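# Lift the ball off its ring with both hands

## Task

Grasp the ball using both hands, raise it so it sits at least three finger-widths above the ring it rests on, and keep it motionless in the air, touching nothing else, at the end. Every hand motor on both hands must read something other than moving in hand_stopped_by when the scene ends. Nothing may be pushed or knocked off the table.

## Robot and tools

ROBOT. A humanoid upper body on a stand just past the table's -x edge (x = 0.18 m), facing +x. Two arms: left_arm (robot's left, +y side, carrying a left hand) and right_arm (-y side, right hand). Each hand has little, ring, middle and index fingers plus a thumb with two motors (bend and turn). A hand point can reach at most 0.62 m from its shoulder; shoulders sit roughly 0.28 m above the pelvis, 0.06 m forward, 0.10 m to either side. Loose objects may occasionally get a small nudge from outside.

FRAMES. Reported poses use one world frame: z = 0 is the table top, +z up, +x away from the robot across the table. Each result gives every hand point's position in metres and its orientation as a wxyz quaternion; printed positions can be a little off, more at long reach. Motion offsets, however, are expressed in the hand point's own axes: +z runs along the straightened fingers, +y leaves the palm, +x crosses the palm away from the thumb on the right hand but toward the thumb on the left hand. The hand point sits 5 cm in front of the palm where index pad and thumb tip would meet. A wrist bracket on the little-finger side juts out and can collide.

THE 28-NUMBER ROW. Every row holds both arms, all in [-1, 1], in this order: left dx, dy, dz, rx, ry, rz, then left little, ring, middle, index, thumb_bend, thumb_turn, force_limit, speed; then the same fourteen for the right side. dx..rz are an offset (not a pose) from the hand point's measured pose at the start of the action, in its own axes; 1.0 equals 0.6 m or 180 degrees, and rx, ry, rz form a single rotation vector. All rows of an action refer to that same start, not to the prior row. Finger and thumb numbers are absolute targets: +1 open/straight, -1 curled or bent; thumb_turn +1 beside the palm, -1 across in front of it. A pinch is roughly index -0.22, thumb_bend -0.75, thumb_turn -0.57. force_limit maps -1..+1 to about 0..10 N at a fingertip (15 N for thumb motors) and only stops closing; speed maps -1..+1 to near zero..full (full travel 0.6 s). There is no 'no change' value: to keep a hand as is, resend its last eight numbers; if none were sent yet, use hand_measured's six values followed by hand_force_limit and hand_speed.

TOOLS.
execute_actions(actions): a list of actions, each up to 15 rows, one row per 1/30 s step; a short table repeats its final row to fill 15 steps. An empty list just returns state and images.
move(target, speed, blocking): target is one 28-number row; offsets are taken from the last pose shown in a result. Both arm paths run straight and finish together, 0.5 to 10 s long. speed is m/s from 0.002 to 0.5 (default 0.25), turning up to twice that in rad/s. Paths ignore obstacles and the other arm. With blocking=false you get a result after 0.5 s; other moves and actions are refused until a result shows it ended, so use wait(0) or stop. The 'move:' line reports the ending (done, off_target, moving, held, fault) and limits (paced = pose clipped; held = a check blocked steps, after which the arm may speed up), plus each hand point's distance from its target.
wait(seconds): 0 to 10 s; the arms keep their last command.
stop(): brakes a running move; needs room to slow down.
zoom_image(camera, region): region [x0, y0, x1, y1] in pixels, max 504x504, of cam_head or cam_high (672x504) or cam_left_wrist or cam_right_wrist (616x616).
show_instructions(): shows this scene's reference pages.
finished_scene(scene): ends the scene with the given number; irreversible, and the state must still satisfy the goal.

CONTROL DETAILS. Each step the commanded pose is clipped to within 70 mm and 16 degrees of the measured pose, so a distant target may need several actions; afterwards the arm goes only to its last clipped pose. Position wins over orientation when both cannot be met. 'Hand target' lines show where the controller is now heading; 'pose unreachable' means the clearance check altered that arm's command. To keep one arm still, send the offset back to its desired pose in the first call of a reply and zeros afterwards.

GRIPPING. With thumb_turn fully closed before arrival, a hand wraps objects 3.5 to 8 cm wide, which then lie against the palm on the wrist side of the hand point. A motor starts only when its target changes by 0.01 or more, then runs until it reaches the target or its load hits force_limit, and locks. If blocked it reads moving for the nominal duration, then stalled. hand_measured, hand_stopped_by and hand_load_n list six motors in send order; loads near zero mean the grip is lost. To tighten, raise force_limit and send a more-closed target than measured; to loosen, send a more-open one. Close at speed -0.9 or below for a gentle grip. A fault word means that motor is dead for the scene.

AVOID. Hard arm-to-arm hits or presses (any part, including brackets and fingers); contact torque reaching joint limits (23 N m for big joints, 4.6 N m for wrist pitch and yaw), which freezes the arm 10 s; motors overheating (warning from 90 °C, the arm drops at 120 °C); fast moves into contact; dropping the ball or sending anything off the table. Before finishing, let every hand motor settle so none reads moving.

Each tool is called after "Request:" as a command line: name --argument value for each argument, lists and objects as JSON in quotes; but a table of rows of numbers goes row by row, as --pt "numbers of a row", without its own name.

Reference images:

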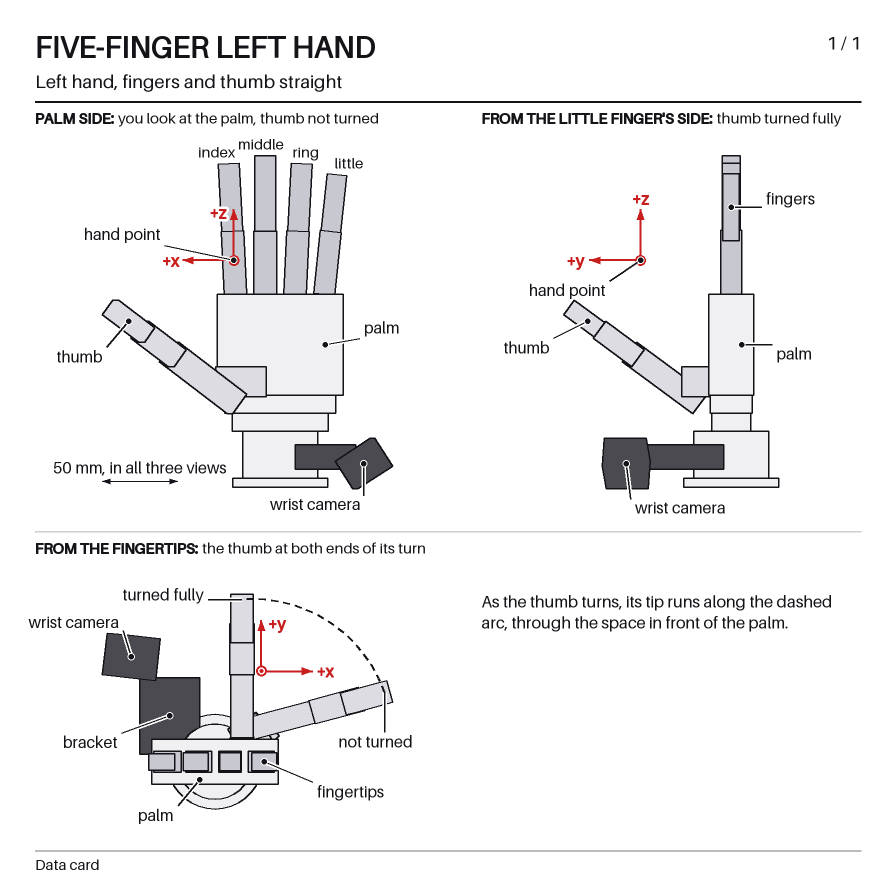

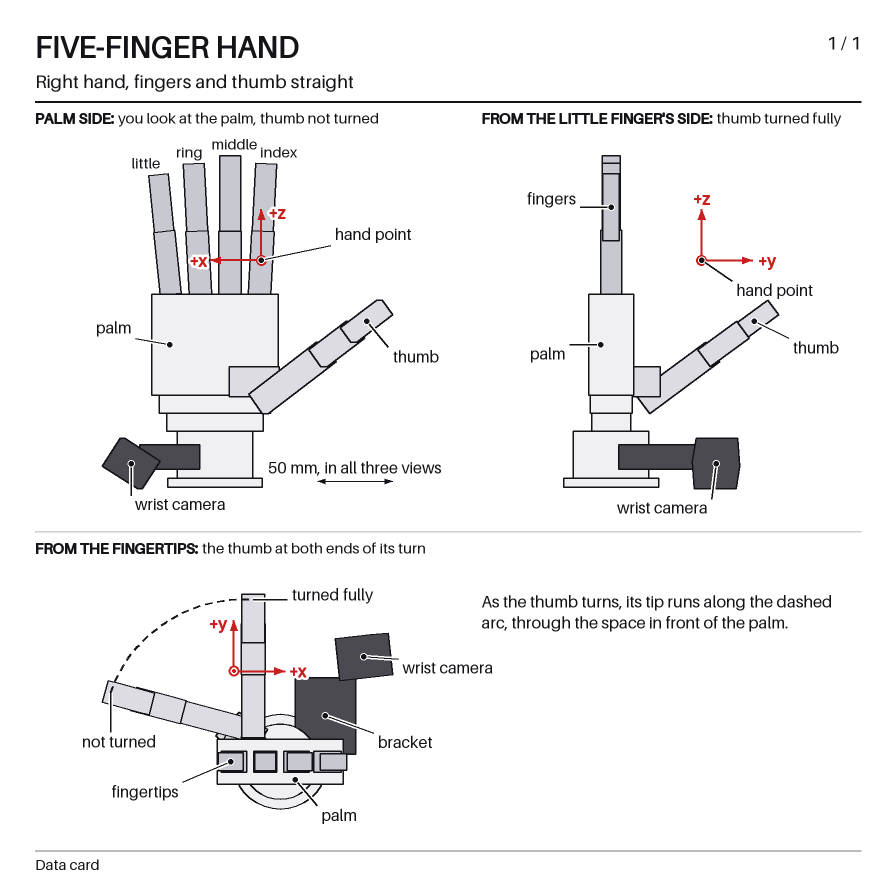

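## Session

Request:
execute_actions --actions '[]'

Scene clock: 0.00 s.
left_arm: end_effector_position=(+0.1100, +0.1829, +0.4435) hand_measured=(+1.000, +1.000, +1.000, +1.000, +1.000, +1.000) hand_load_n=(+0.0, +0.0, +0.0, +0.0, +0.0, +0.0) hand_stopped_by=(target, target, target, target, target, target) hand_force_limit=0.00 hand_speed=-0.80 end_effector_quat_wxyz=(+0.099, +0.044, -0.033, +0.994) | right_arm: end_effector_position=(+0.1798, -0.1086, +0.4386) hand_measured=(+1.000, +1.000, +1.000, +1.000, +1.000, +1.000) hand_load_n=(+0.0, +0.0, +0.0, +0.0, +0.0, +0.0) hand_stopped_by=(target, target, target, target, target, target) hand_force_limit=0.00 hand_speed=-0.80 end_effector_quat_wxyz=(+0.982, -0.165, +0.043, +0.077)
Joint positions: left_arm=[-0.035  0.565  0.115 -0.602 -0.749 -1.111 -0.202] | right_arm=[-0.156 -0.543 -0.319 -0.442  0.628 -1.015  0.328]
Joint velocities: left_arm=[ 0.008 -0.009  0.006 -0.003  0.     0.     0.   ] | right_arm=[ 0.    -0.008  0.021 -0.015  0.005  0.     0.   ]
Hand target (left_arm): +0.110, +0.183, +0.443; +0.099, +0.044, -0.033, +0.994
Hand target (right_arm): +0.180, -0.109, +0.439; +0.982, -0.165, +0.043, +0.077

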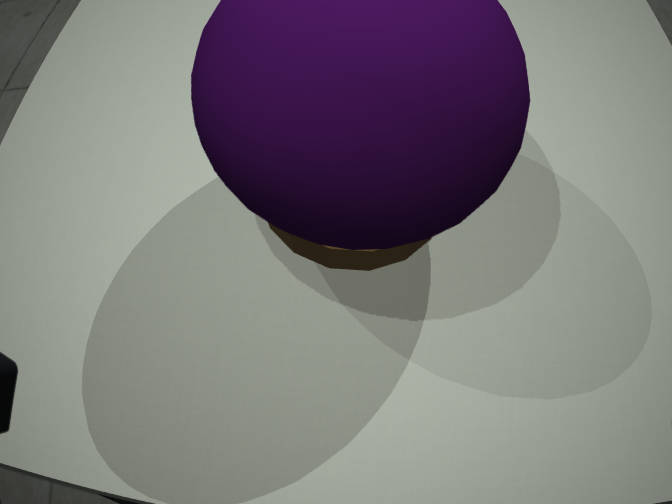

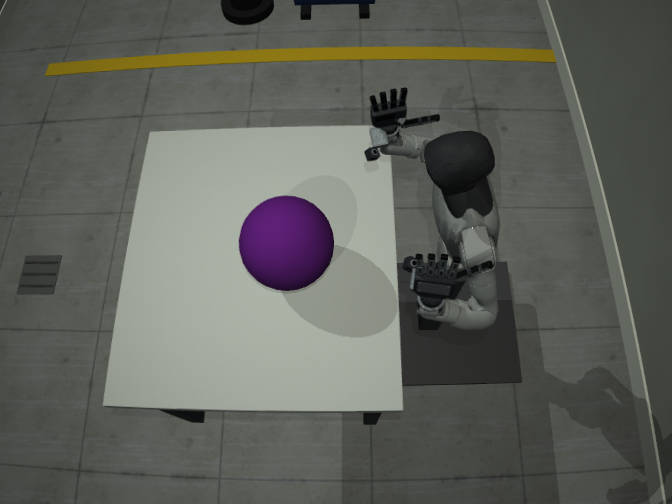

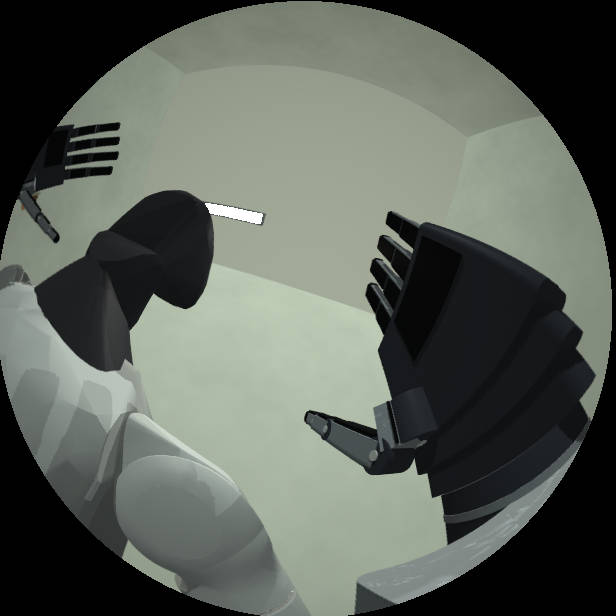

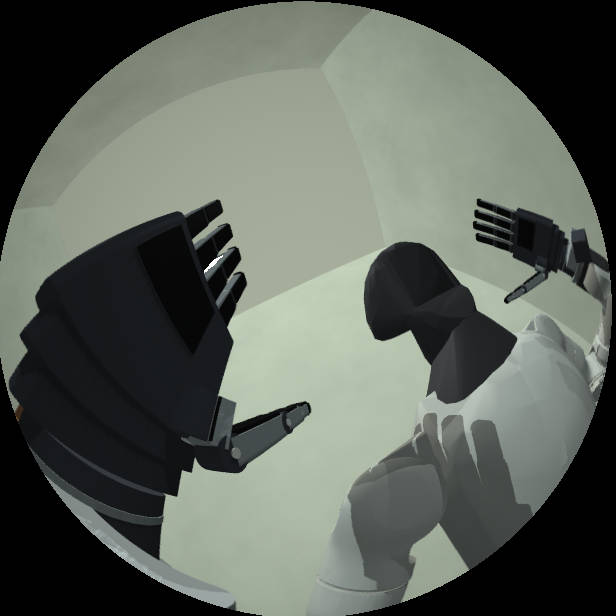

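Request:
move --target '[-0.686,-0.088,-0.449,0.112,-0.652,-0.06,1,1,1,1,1,1,0,-0.8,0.573,0.022,-0.455,0.145,0.64,0.157,1,1,1,1,1,1,0,-0.8]' --speed 0.3

Scene clock: 46.47 s.
left_arm: end_effector_position=(+0.4998, +0.1836, +0.1456) hand_measured=(+1.000, +1.000, +1.000, +1.000, +1.000, +1.000) hand_load_n=(+0.0, +0.0, +0.0, +0.0, +0.0, +0.0) hand_stopped_by=(target, target, target, target, target, target) hand_force_limit=0.00 hand_speed=-0.80 end_effector_quat_wxyz=(+0.087, +0.881, +0.053, +0.463) | right_arm: end_effector_position=(+0.4985, -0.1269, +0.1418) hand_measured=(+1.000, +1.000, +1.000, +1.000, +1.000, +1.000) hand_load_n=(+0.0, +0.0, +0.0, +0.0, +0.0, +0.0) hand_stopped_by=(target, target, target, target, target, target) hand_force_limit=0.00 hand_speed=-0.80 end_effector_quat_wxyz=(+0.460, +0.037, +0.880, +0.111)
Joint positions: left_arm=[-0.959  0.792 -0.442  0.444 -1.208  0.642  0.161] | right_arm=[-0.588 -0.822  0.092  0.173  1.216  0.682 -0.257]
Joint velocities: left_arm=[-0.002 -0.012  0.006  0.     0.018  0.     0.   ] | right_arm=[-0.008 -0.008 -0.009  0.     0.008  0.     0.   ]
Hand target (left_arm): +0.500, +0.183, +0.145; +0.085, +0.881, +0.051, +0.463
Hand target (right_arm): +0.498, -0.126, +0.140; +0.458, +0.036, +0.881, +0.112
Off the commanded pose (left_arm): 0.011 m, 1 deg.
Off the commanded pose (right_arm): 0.013 m, 2 deg.
move: off_target (left_arm, right_arm)
camera_calibration (this result's frames):
cam_left_wrist: T_world_to_cam=[[-0.0353961, 0.944555, -0.326439, -0.110293], [0.0943584, 0.328343, 0.939834, -0.239836], [0.994909, 0.00246418, -0.100749, -0.348653], [0, 0, 0, 1]] pos_world=[0.365605, 0.183785, 0.154276]
cam_right_wrist: T_world_to_cam=[[0.0121378, 0.932356, 0.361339, 0.0609222], [-0.0214521, -0.361039, 0.932304, -0.175341], [0.999696, -0.0190676, 0.0156187, -0.37555], [0, 0, 0, 1]] pos_world=[0.370935, -0.127267, 0.147323]

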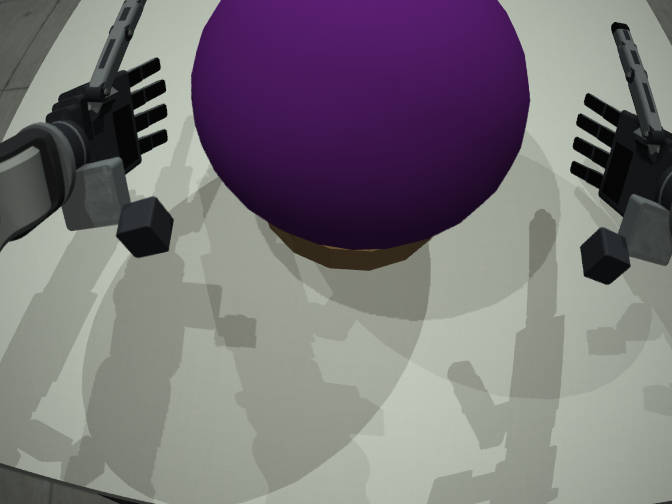

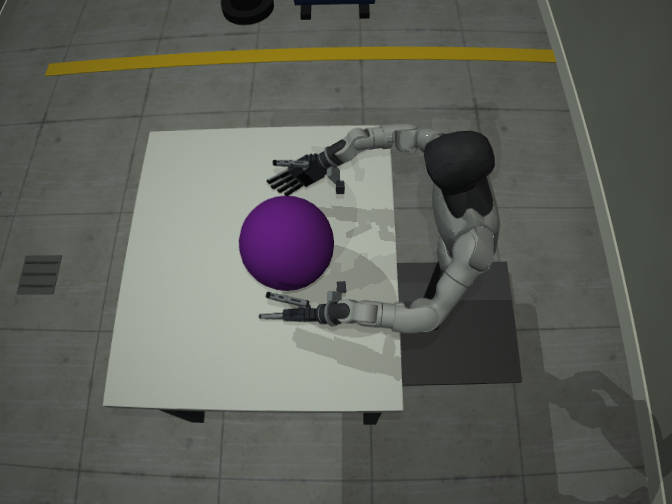

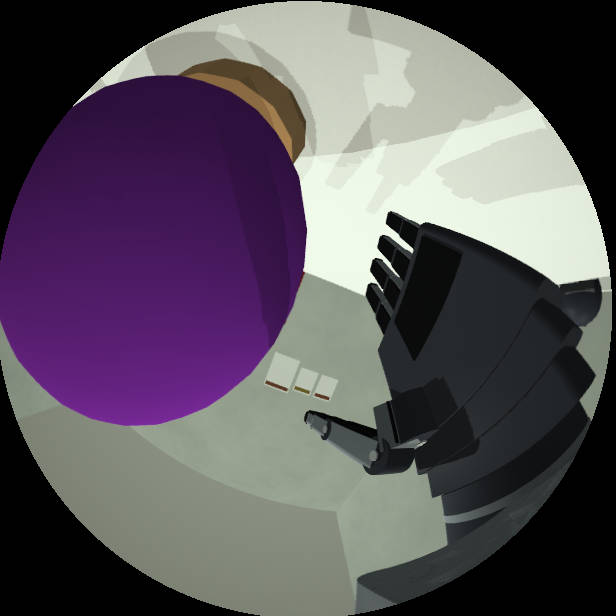

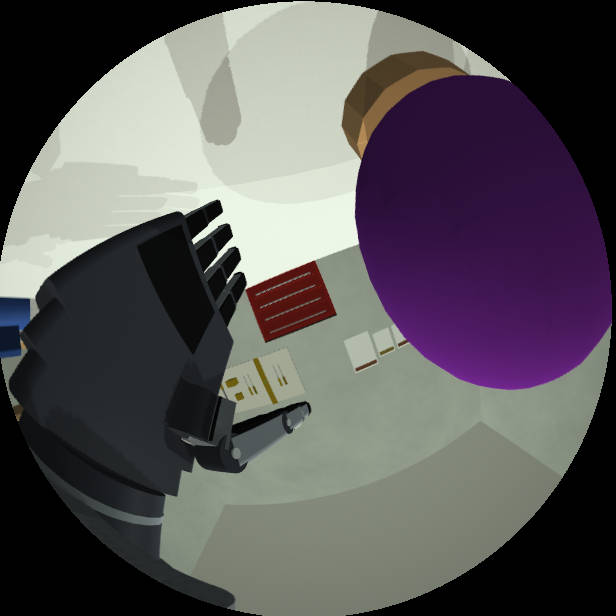

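Request:
move --target '[0.003,0.069,0.039,0,0,0,1,1,1,1,1,1,0,-0.8,-0.007,0.137,0.036,0,0,0,1,1,1,1,1,1,0,-0.8]' --speed 0.08

Scene clock: 66.57 s.
left_arm: end_effector_position=(+0.5205, +0.1402, +0.1451) hand_measured=(+1.000, +1.000, +1.000, +1.000, +1.000, +1.000) hand_load_n=(+0.0, +0.0, +0.0, +0.0, +0.0, +0.0) hand_stopped_by=(target, target, target, target, target, target) hand_force_limit=0.00 hand_speed=-0.80 end_effector_quat_wxyz=(+0.090, +0.880, +0.053, +0.464) | right_arm: end_effector_position=(+0.5170, -0.0440, +0.1549) hand_measured=(+1.000, +1.000, +1.000, +1.000, +1.000, +1.000) hand_load_n=(+0.0, +0.0, +0.0, +0.0, +0.0, +0.0) hand_stopped_by=(target, target, target, target, target, target) hand_force_limit=0.00 hand_speed=-0.80 end_effector_quat_wxyz=(+0.462, +0.037, +0.879, +0.115)
Joint positions: left_arm=[-1.064  0.63  -0.486  0.54  -1.176  0.617  0.25 ] | right_arm=[-0.794 -0.589  0.193  0.169  1.209  0.708 -0.546]
Joint velocities: left_arm=[-0.006 -0.005 -0.002  0.003  0.003  0.     0.   ] | right_arm=[ 0.008 -0.006 -0.002  0.006 -0.008  0.     0.   ]
Hand target (left_arm): +0.521, +0.141, +0.145; +0.086, +0.880, +0.052, +0.464
Hand target (right_arm): +0.518, -0.045, +0.154; +0.463, +0.038, +0.879, +0.111
Off the commanded pose (left_arm): 0.003 m, 0 deg.
Off the commanded pose (right_arm): 0.003 m, 1 deg.
move: done
camera_calibration (this result's frames):
cam_left_wrist: T_world_to_cam=[[-0.0322288, 0.942563, -0.332469, -0.069275], [0.0934015, 0.334026, 0.937925, -0.227111], [0.995107, -0.000824946, -0.0988021, -0.369194], [0, 0, 0, 1]] pos_world=[0.386367, 0.140853, 0.153504]
cam_right_wrist: T_world_to_cam=[[0.00825815, 0.929517, 0.368688, -0.0206311], [-0.0255635, -0.368383, 0.929322, -0.15504], [0.999639, -0.0170994, 0.0207196, -0.393328], [0, 0, 0, 1]] pos_world=[0.389393, -0.0446629, 0.159838]

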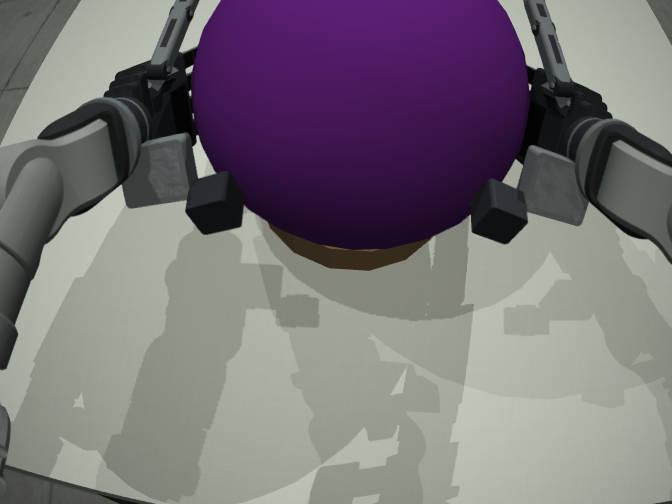

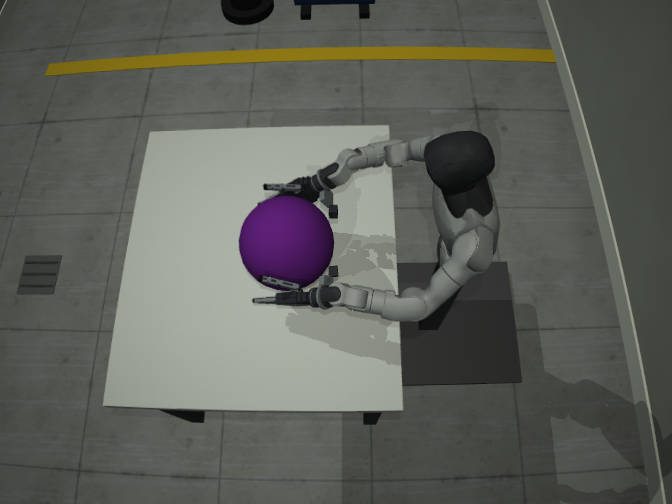

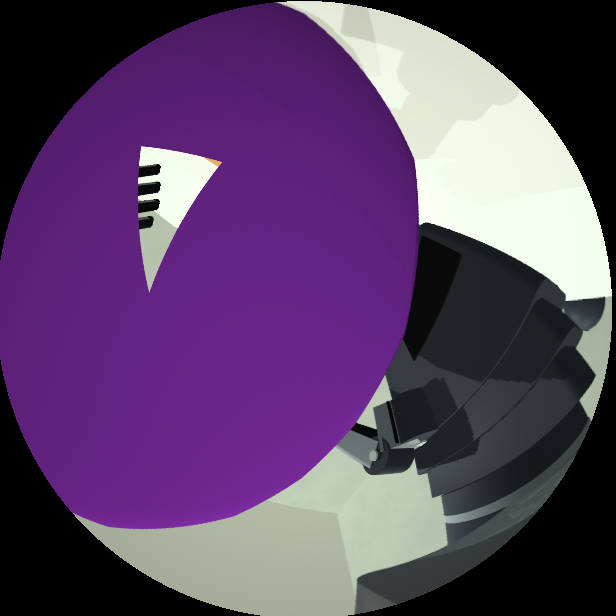

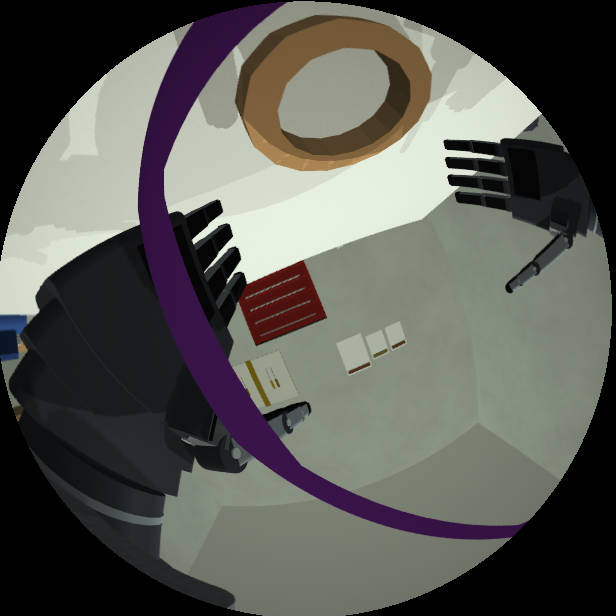

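Request:
move --target '[-0.008,0.035,-0.011,0,0,0,1,1,1,1,1,1,0,-0.8,0.014,0.025,-0.015,0,0,0,1,1,1,1,1,1,0,-0.8]' --speed 0.03

Scene clock: 73.00 s.
left_arm: end_effector_position=(+0.5145, +0.1307, +0.1479) hand_measured=(+1.000, +1.000, +1.000, +1.000, +1.000, +1.000) hand_load_n=(+0.0, +0.0, +0.0, +0.0, +0.0, +0.0) hand_stopped_by=(target, target, target, target, target, target) hand_force_limit=0.00 hand_speed=-0.80 end_effector_quat_wxyz=(+0.073, +0.880, +0.057, +0.467) | right_arm: end_effector_position=(+0.5079, -0.0397, +0.1556) hand_measured=(+1.000, +1.000, +1.000, +1.000, +1.000, +1.000) hand_load_n=(+0.0, +0.0, +0.0, +0.0, +0.0, +0.0) hand_stopped_by=(target, target, target, target, target, target) hand_force_limit=0.00 hand_speed=-0.80 end_effector_quat_wxyz=(+0.466, +0.043, +0.878, +0.099)
Joint positions: left_arm=[-1.024  0.62  -0.47   0.412 -1.207  0.641  0.392] | right_arm=[-0.755 -0.567  0.193  0.07   1.226  0.711 -0.658]
Joint velocities: left_arm=[ 0.015 -0.011  0.014 -0.009 -0.005  0.005  0.005] | right_arm=[ 0.005 -0.002 -0.006  0.002  0.003  0.    -0.004]
Hand target (left_arm): +0.513, +0.119, +0.150; +0.089, +0.879, +0.052, +0.465
Hand target (right_arm): +0.505, -0.030, +0.158; +0.464, +0.038, +0.878, +0.114
Off the commanded pose (left_arm): 0.011 m, 2 deg.
Off the commanded pose (right_arm): 0.011 m, 2 deg.
move: off_target (left_arm, right_arm)
camera_calibration (this result's frames):
cam_left_wrist: T_world_to_cam=[[-0.0524763, 0.950048, -0.307661, -0.0537932], [0.0833682, 0.311178, 0.946688, -0.219098], [0.995136, 0.0240295, -0.0955332, -0.366663], [0, 0, 0, 1]] pos_world=[0.380323, 0.128095, 0.155839]
cam_right_wrist: T_world_to_cam=[[0.0300858, 0.937021, 0.347974, -0.0323215], [-0.0396885, -0.346737, 0.937122, -0.147446], [0.998759, -0.0420047, 0.0267571, -0.385732], [0, 0, 0, 1]] pos_world=[0.380374, -0.0370415, 0.159743]

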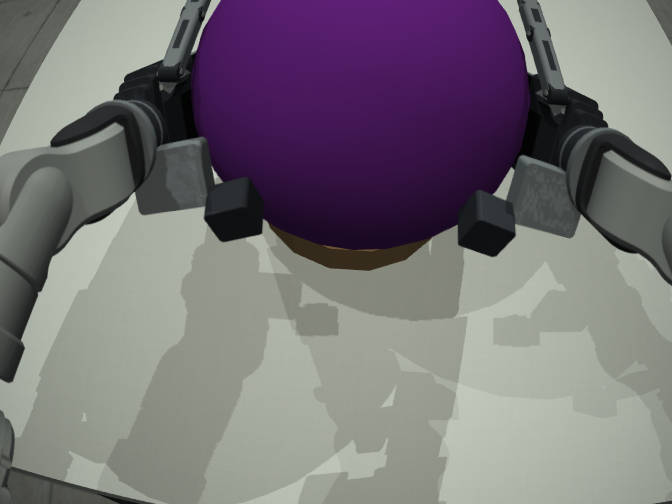

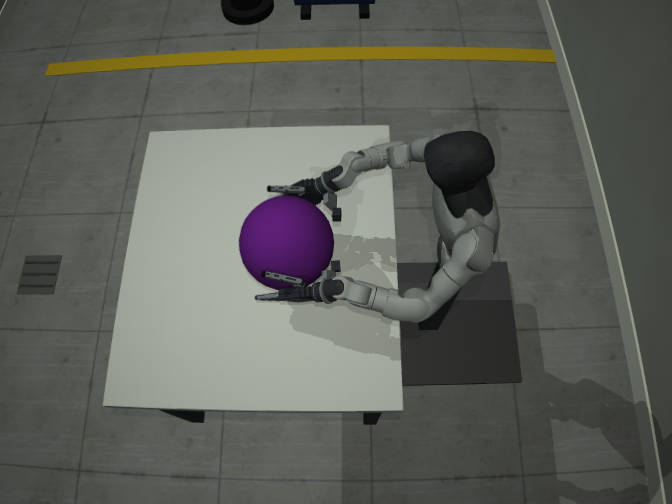

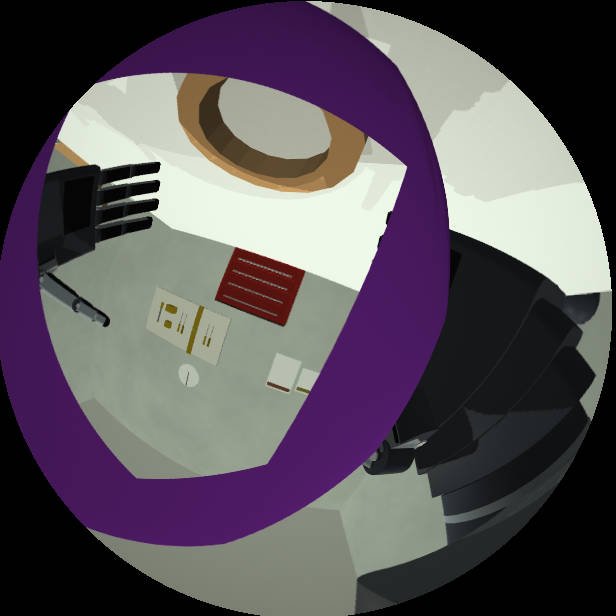

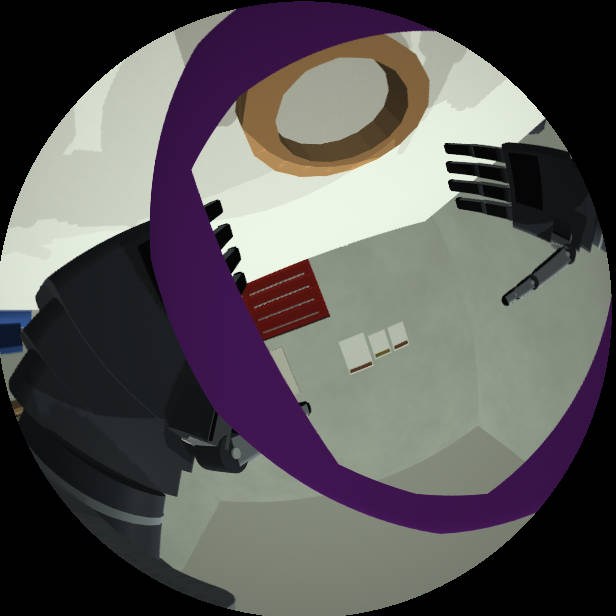

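Request:
execute_actions --actions '[[[0,0.03,0,-0.012,0,0,0.2,0.2,0.2,0.2,1,0.5,-0.6,-0.8,0,0.03,0,-0.012,0,0,0.2,0.2,0.2,0.2,1,0.5,-0.6,-0.8]]]'

Request:
wait --seconds 1.5

Scene clock: 79.40 s.
left_arm: end_effector_position=(+0.5168, +0.1315, +0.1493) hand_measured=(+0.868, +0.868, +0.868, +0.868, +1.000, +0.888) hand_load_n=(+0.0, +0.0, +0.0, +0.0, +0.0, +2.0) hand_stopped_by=(moving, moving, moving, moving, target, moving) hand_force_limit=-0.60 hand_speed=-0.80 end_effector_quat_wxyz=(+0.070, +0.878, +0.060, +0.469) | right_arm: end_effector_position=(+0.5105, -0.0398, +0.1531) hand_measured=(+0.868, +0.868, +0.868, +0.868, +1.000, +0.886) hand_load_n=(+0.0, +0.0, +0.0, +0.0, +0.0, +0.0) hand_stopped_by=(moving, moving, moving, moving, target, moving) hand_force_limit=-0.60 hand_speed=-0.80 end_effector_quat_wxyz=(+0.466, +0.045, +0.879, +0.092)
Joint positions: left_arm=[-1.03   0.613 -0.469  0.42  -1.204  0.636  0.401] | right_arm=[-0.767 -0.555  0.198  0.089  1.211  0.71  -0.666]
Joint velocities: left_arm=[ 0.     0.003  0.008  0.02  -0.009 -0.023  0.   ] | right_arm=[-0.009  0.008  0.    -0.008 -0.003  0.     0.   ]
Hand target (left_arm): +0.515, +0.113, +0.152; +0.090, +0.878, +0.048, +0.468
Hand target (right_arm): +0.507, -0.023, +0.160; +0.467, +0.034, +0.876, +0.116
Off the commanded pose (left_arm): 0.019 m, 3 deg.
Off the commanded pose (right_arm): 0.019 m, 3 deg.
camera_calibration (this result's frames):
cam_left_wrist: T_world_to_cam=[[-0.0605768, 0.950144, -0.305872, -0.0500362], [0.0761148, 0.30994, 0.947705, -0.217139], [0.995257, 0.0341275, -0.0910951, -0.370842], [0, 0, 0, 1]] pos_world=[0.38258, 0.127498, 0.156697]
cam_right_wrist: T_world_to_cam=[[0.04067, 0.940504, 0.33734, -0.0350879], [-0.0401926, -0.335806, 0.941073, -0.145021], [0.998364, -0.051832, 0.024144, -0.38803], [0, 0, 0, 1]] pos_world=[0.382994, -0.0358112, 0.157681]

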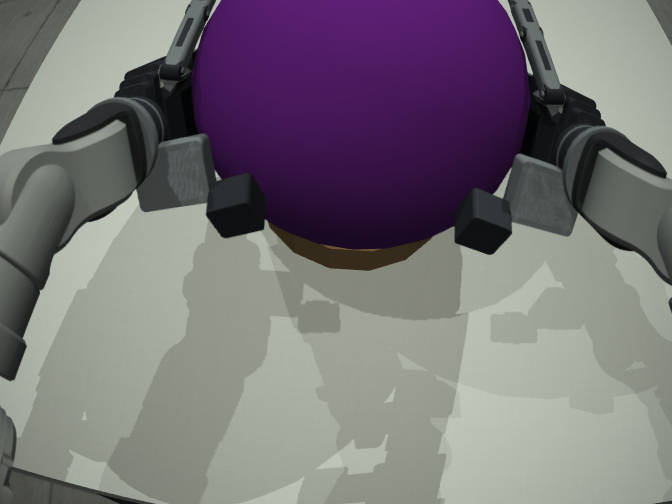

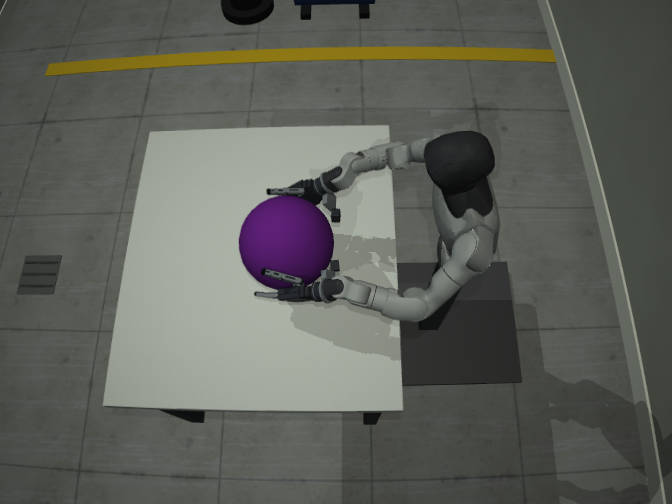

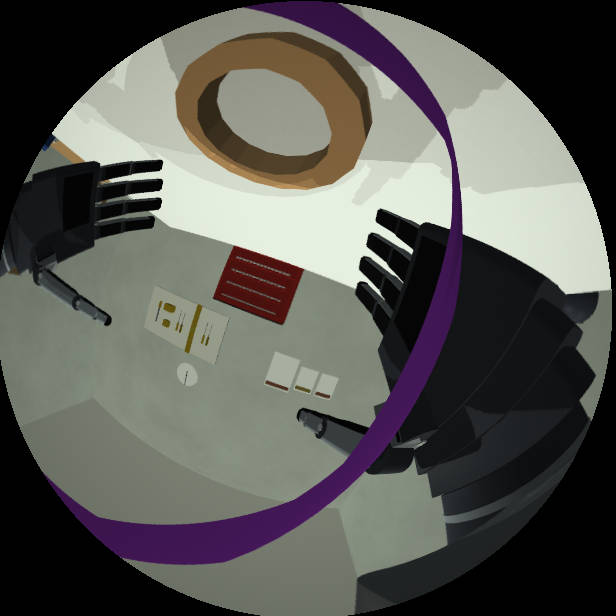

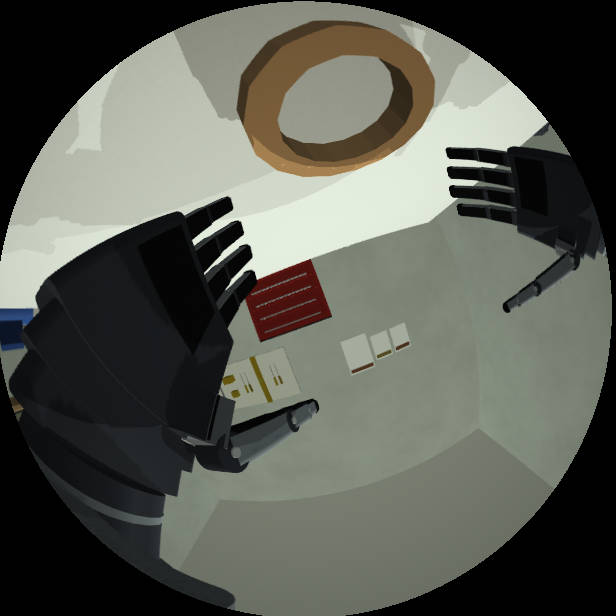

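Scene clock: 80.90 s.
left_arm: end_effector_position=(+0.5174, +0.1332, +0.1489) hand_measured=(+0.546, +0.602, +0.590, +0.524, +1.000, +0.858) hand_load_n=(+0.5, +0.0, +0.0, +3.0, +0.0, +1.0) hand_stopped_by=(force, force, force, force, target, force) hand_force_limit=-0.60 hand_speed=-0.80 end_effector_quat_wxyz=(+0.067, +0.878, +0.062, +0.469) | right_arm: end_effector_position=(+0.5123, -0.0413, +0.1551) hand_measured=(+0.602, +0.658, +0.646, +0.568, +1.000, +0.802) hand_load_n=(+0.5, +0.0, +0.0, +2.5, +0.0, +0.5) hand_stopped_by=(force, force, force, force, target, force) hand_force_limit=-0.60 hand_speed=-0.80 end_effector_quat_wxyz=(+0.469, +0.049, +0.877, +0.091)
Joint positions: left_arm=[-1.031  0.613 -0.468  0.423 -1.201  0.634  0.406] | right_arm=[-0.769 -0.554  0.196  0.092  1.208  0.703 -0.667]
Joint velocities: left_arm=[-0.012  0.006  0.002  0.008  0.014  0.     0.   ] | right_arm=[ 0.008 -0.011  0.003  0.    -0.003  0.     0.   ]
Hand target (left_arm): +0.515, +0.113, +0.152; +0.090, +0.878, +0.048, +0.468
Hand target (right_arm): +0.507, -0.023, +0.160; +0.467, +0.034, +0.876, +0.116
Off the commanded pose (left_arm): 0.020 m, 3 deg.
Off the commanded pose (right_arm): 0.020 m, 3 deg.
wait: 1.50 s; at rest by 1.17 s
camera_calibration (this result's frames):
cam_left_wrist: T_world_to_cam=[[-0.0667225, 0.950854, -0.302365, -0.0491989], [0.0744415, 0.30694, 0.948813, -0.216154], [0.994991, 0.0407987, -0.0912627, -0.372282], [0, 0, 0, 1]] pos_world=[0.383225, 0.128316, 0.156239]
cam_right_wrist: T_world_to_cam=[[0.0459876, 0.939165, 0.340373, -0.0376694], [-0.0489585, -0.338205, 0.939798, -0.142673], [0.997742, -0.0598832, 0.0304269, -0.390948], [0, 0, 0, 1]] pos_world=[0.384812, -0.0362861, 0.158801]

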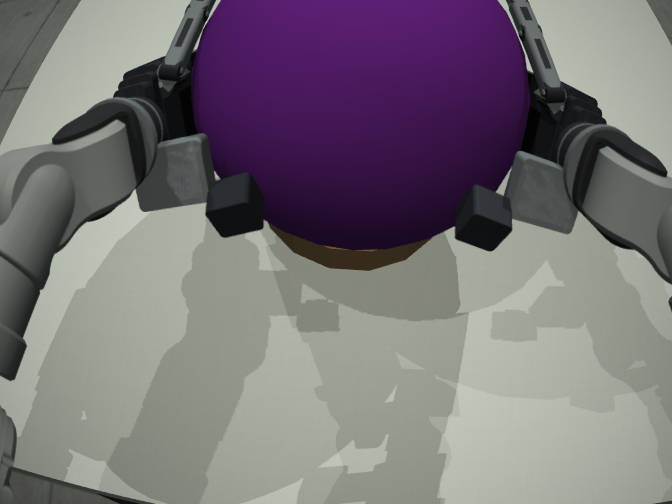

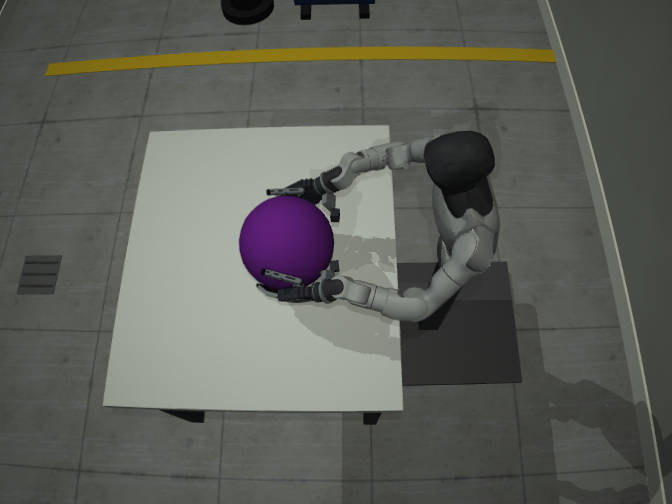

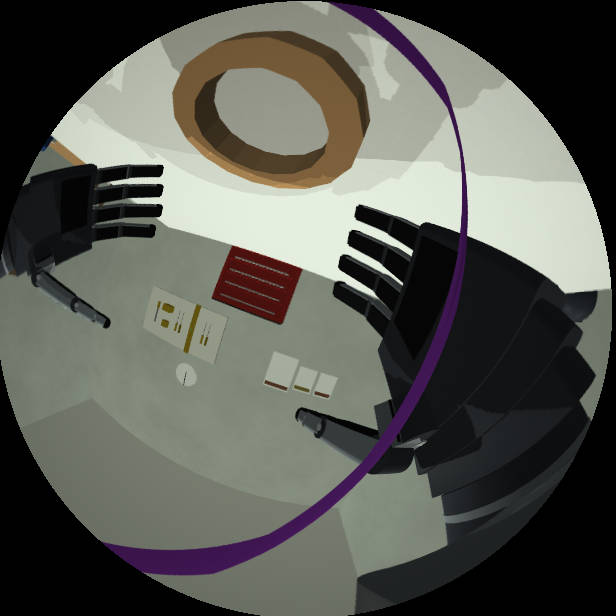

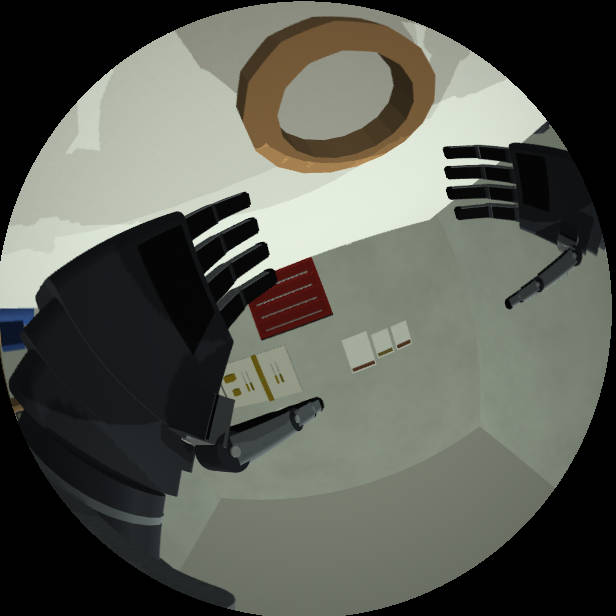

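Request:
execute_actions --actions '[[[0.013,0.053,-0.009,-0.02,0,0,0.2,0.2,0.2,0.2,1,0.5,-0.6,-0.8,-0.013,0.053,-0.009,-0.02,0,0,0.2,0.2,0.2,0.2,1,0.5,-0.6,-0.8]],[[0.03,0.056,-0.02,-0.02,0,0,0.2,0.2,0.2,0.2,1,0.5,-0.6,-0.8,-0.03,0.057,-0.02,-0.02,0,0,0.2,0.2,0.2,0.2,1,0.5,-0.6,-0.8]],[[0.03,0.056,-0.02,-0.02,0,0,0.2,0.2,0.2,0.2,1,0.5,-0.6,-0.8,-0.03,0.057,-0.02,-0.02,0,0,0.2,0.2,0.2,0.2,1,0.5,-0.6,-0.8]]]'

Scene clock: 93.53 s.
left_arm: end_effector_position=(+0.5413, +0.1598, +0.2381) hand_measured=(+0.548, +0.602, +0.590, +0.524, +1.000, +0.858) hand_load_n=(+6.5, +0.0, +0.0, +0.0, +0.0, +0.0) hand_stopped_by=(force, force, force, force, target, force) hand_force_limit=-0.60 hand_speed=-0.80 end_effector_quat_wxyz=(+0.027, +0.848, +0.106, +0.518) | right_arm: end_effector_position=(+0.5379, -0.0484, +0.2140) hand_measured=(+0.604, +0.658, +0.646, +0.568, +1.000, +0.802) hand_load_n=(+8.5, +0.0, +0.0, +0.0, +0.0, +0.0) hand_stopped_by=(force, force, force, force, target, force) hand_force_limit=-0.60 hand_speed=-0.80 end_effector_quat_wxyz=(+0.489, +0.078, +0.867, +0.058)
Joint positions: left_arm=[-1.2    0.635 -0.333  0.385 -1.242  0.764  0.604] | right_arm=[-0.969 -0.537  0.111  0.129  1.27   0.833 -0.868]
Joint velocities: left_arm=[-0.005 -0.011  0.081 -0.051 -0.009  0.004 -0.061] | right_arm=[-0.155 -0.103 -0.002 -0.061 -0.035 -0.067 -0.006]
Hand target (left_arm): +0.537, +0.119, +0.251; +0.084, +0.845, +0.078, +0.522
Hand target (right_arm): +0.523, -0.021, +0.190; +0.458, +0.044, +0.885, +0.077
Off the commanded pose (left_arm): 0.044 m, 7 deg.
Off the commanded pose (right_arm): 0.041 m, 6 deg.
camera_calibration (this result's frames):
cam_left_wrist: T_world_to_cam=[[-0.155008, 0.946418, -0.28331, -0.00202013], [-0.061908, 0.276907, 0.9589, -0.234557], [0.985971, 0.166177, 0.015668, -0.429697], [0, 0, 0, 1]] pos_world=[0.408835, 0.138268, 0.231077]
cam_right_wrist: T_world_to_cam=[[0.115927, 0.942326, 0.313979, -0.0840349], [-0.112274, -0.301652, 0.946784, -0.164874], [0.986892, -0.145009, 0.0708292, -0.425594], [0, 0, 0, 1]] pos_world=[0.411246, -0.0322615, 0.21263]

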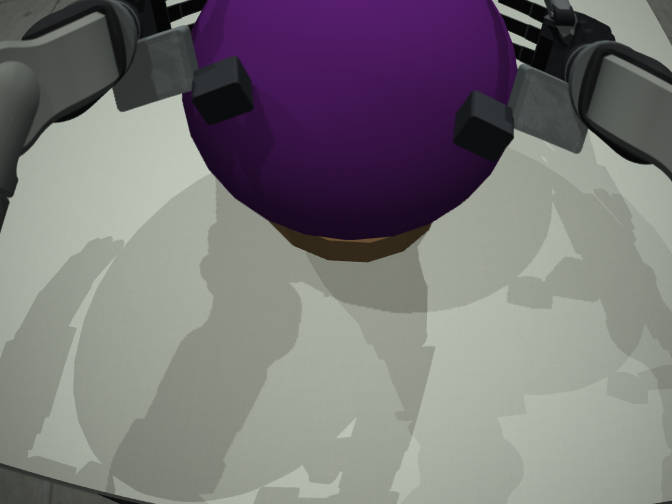

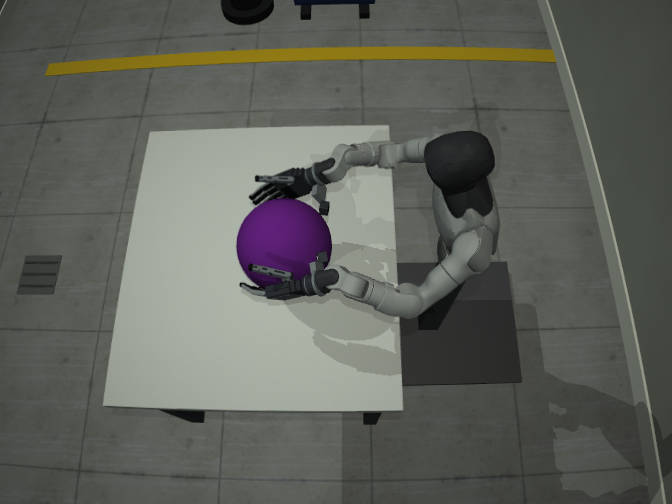

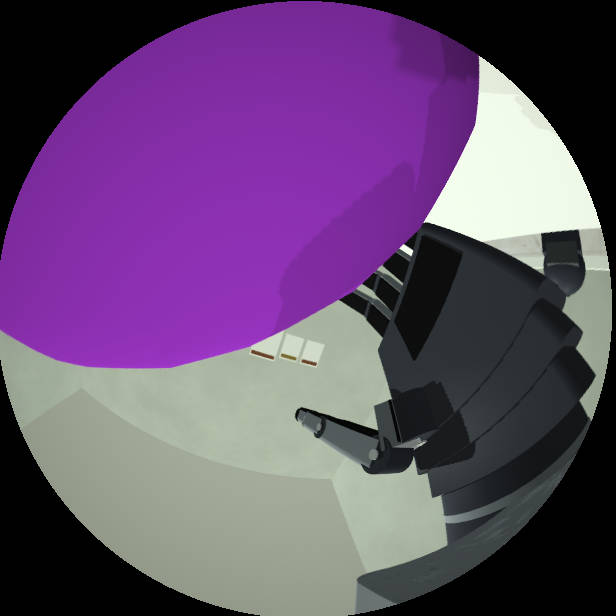

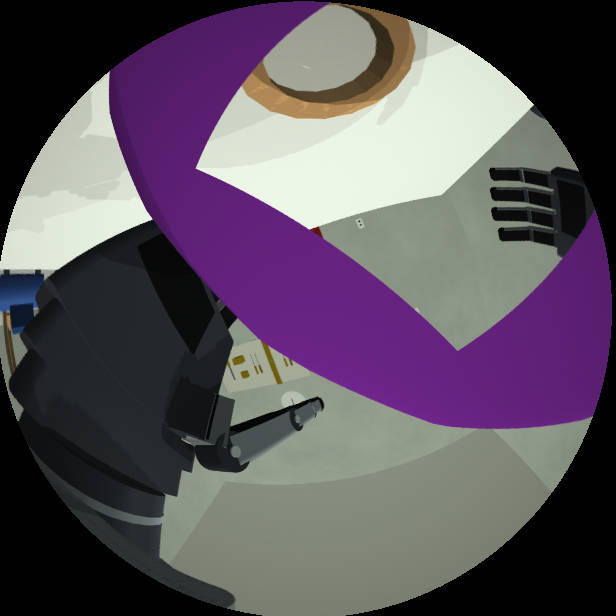

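Request:
move --target '[0,-0.06,-0.03,0,0,0,1,1,1,1,1,1,-0.6,0,0,-0.08,-0.03,0,0,0,1,1,1,1,1,1,-0.6,0]' --speed 0.1

Scene clock: 99.97 s.
left_arm: end_effector_position=(+0.5203, +0.1953, +0.2383) hand_measured=(+1.000, +1.000, +1.000, +1.000, +1.000, +1.000) hand_load_n=(+0.0, +0.0, +0.0, +0.0, +0.0, +0.0) hand_stopped_by=(target, target, target, target, target, target) hand_force_limit=-0.60 hand_speed=0.00 end_effector_quat_wxyz=(+0.022, +0.848, +0.107, +0.518) | right_arm: end_effector_position=(+0.5189, -0.0979, +0.2142) hand_measured=(+1.000, +1.000, +1.000, +1.000, +1.000, +1.000) hand_load_n=(+0.0, +0.0, +0.0, +0.0, +0.0, +0.0) hand_stopped_by=(target, target, target, target, target, target) hand_force_limit=-0.60 hand_speed=0.00 end_effector_quat_wxyz=(+0.490, +0.079, +0.866, +0.053)
Joint positions: left_arm=[-1.089  0.777 -0.264  0.261 -1.302  0.814  0.568] | right_arm=[-0.808 -0.694 -0.003 -0.008  1.362  0.894 -0.812]
Joint velocities: left_arm=[-0.005 -0.005  0.    -0.009 -0.017  0.     0.   ] | right_arm=[ 0.005 -0.008  0.002  0.012  0.008  0.     0.   ]
Hand target (left_arm): +0.520, +0.193, +0.239; +0.027, +0.849, +0.106, +0.517
Hand target (right_arm): +0.518, -0.096, +0.214; +0.489, +0.078, +0.867, +0.056
Off the commanded pose (left_arm): 0.003 m, 0 deg.
Off the commanded pose (right_arm): 0.002 m, 1 deg.
move: done
camera_calibration (this result's frames):
cam_left_wrist: T_world_to_cam=[[-0.16069, 0.947337, -0.277006, -0.0375104], [-0.0613863, 0.270517, 0.960756, -0.245415], [0.985094, 0.171388, 0.0146841, -0.415187], [0, 0, 0, 1]] pos_world=[0.387905, 0.173082, 0.23149]
cam_right_wrist: T_world_to_cam=[[0.122805, 0.9439, 0.306547, -0.0370662], [-0.115791, -0.293148, 0.949029, -0.179993], [0.985653, -0.152041, 0.0732954, -0.414605], [0, 0, 0, 1]] pos_world=[0.392367, -0.0808148, 0.21257]

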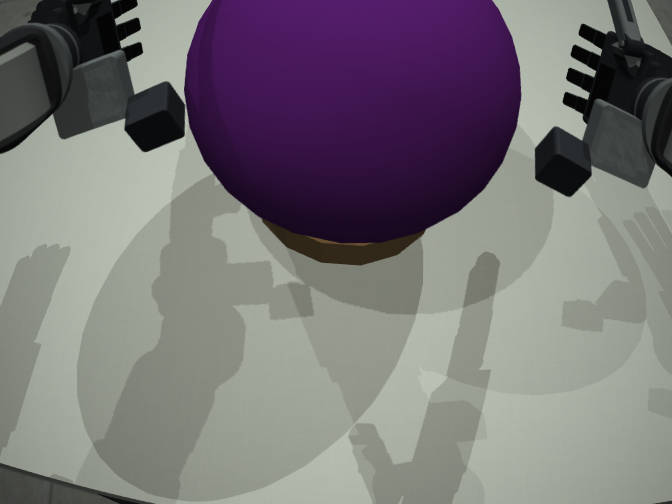

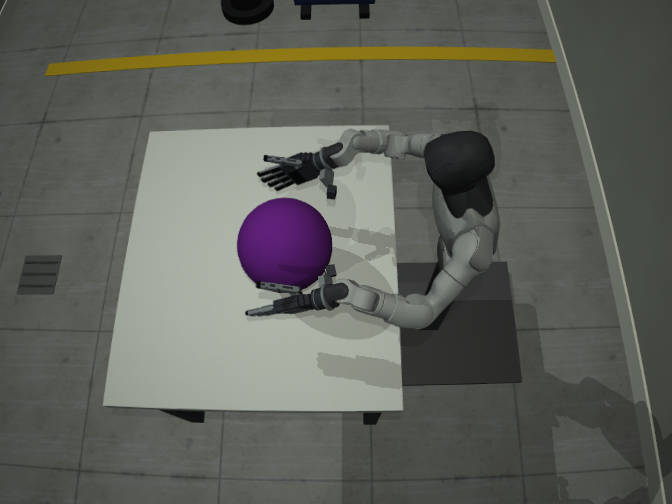

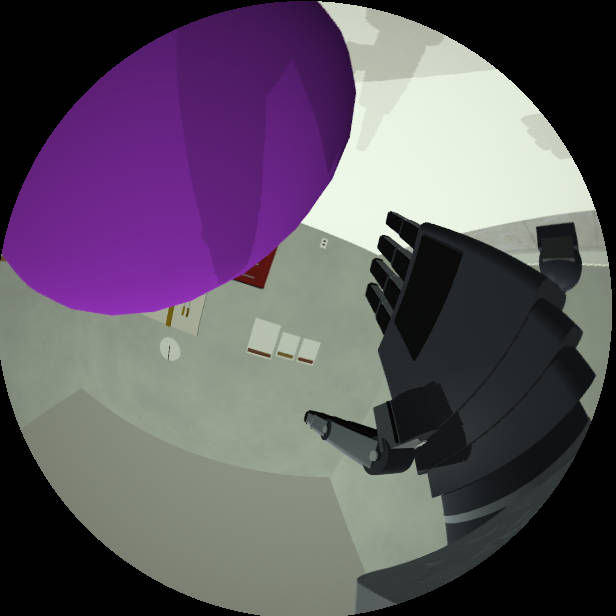

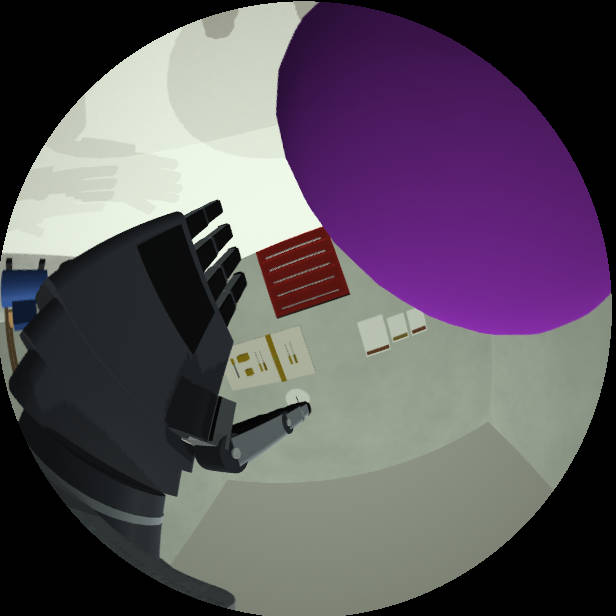

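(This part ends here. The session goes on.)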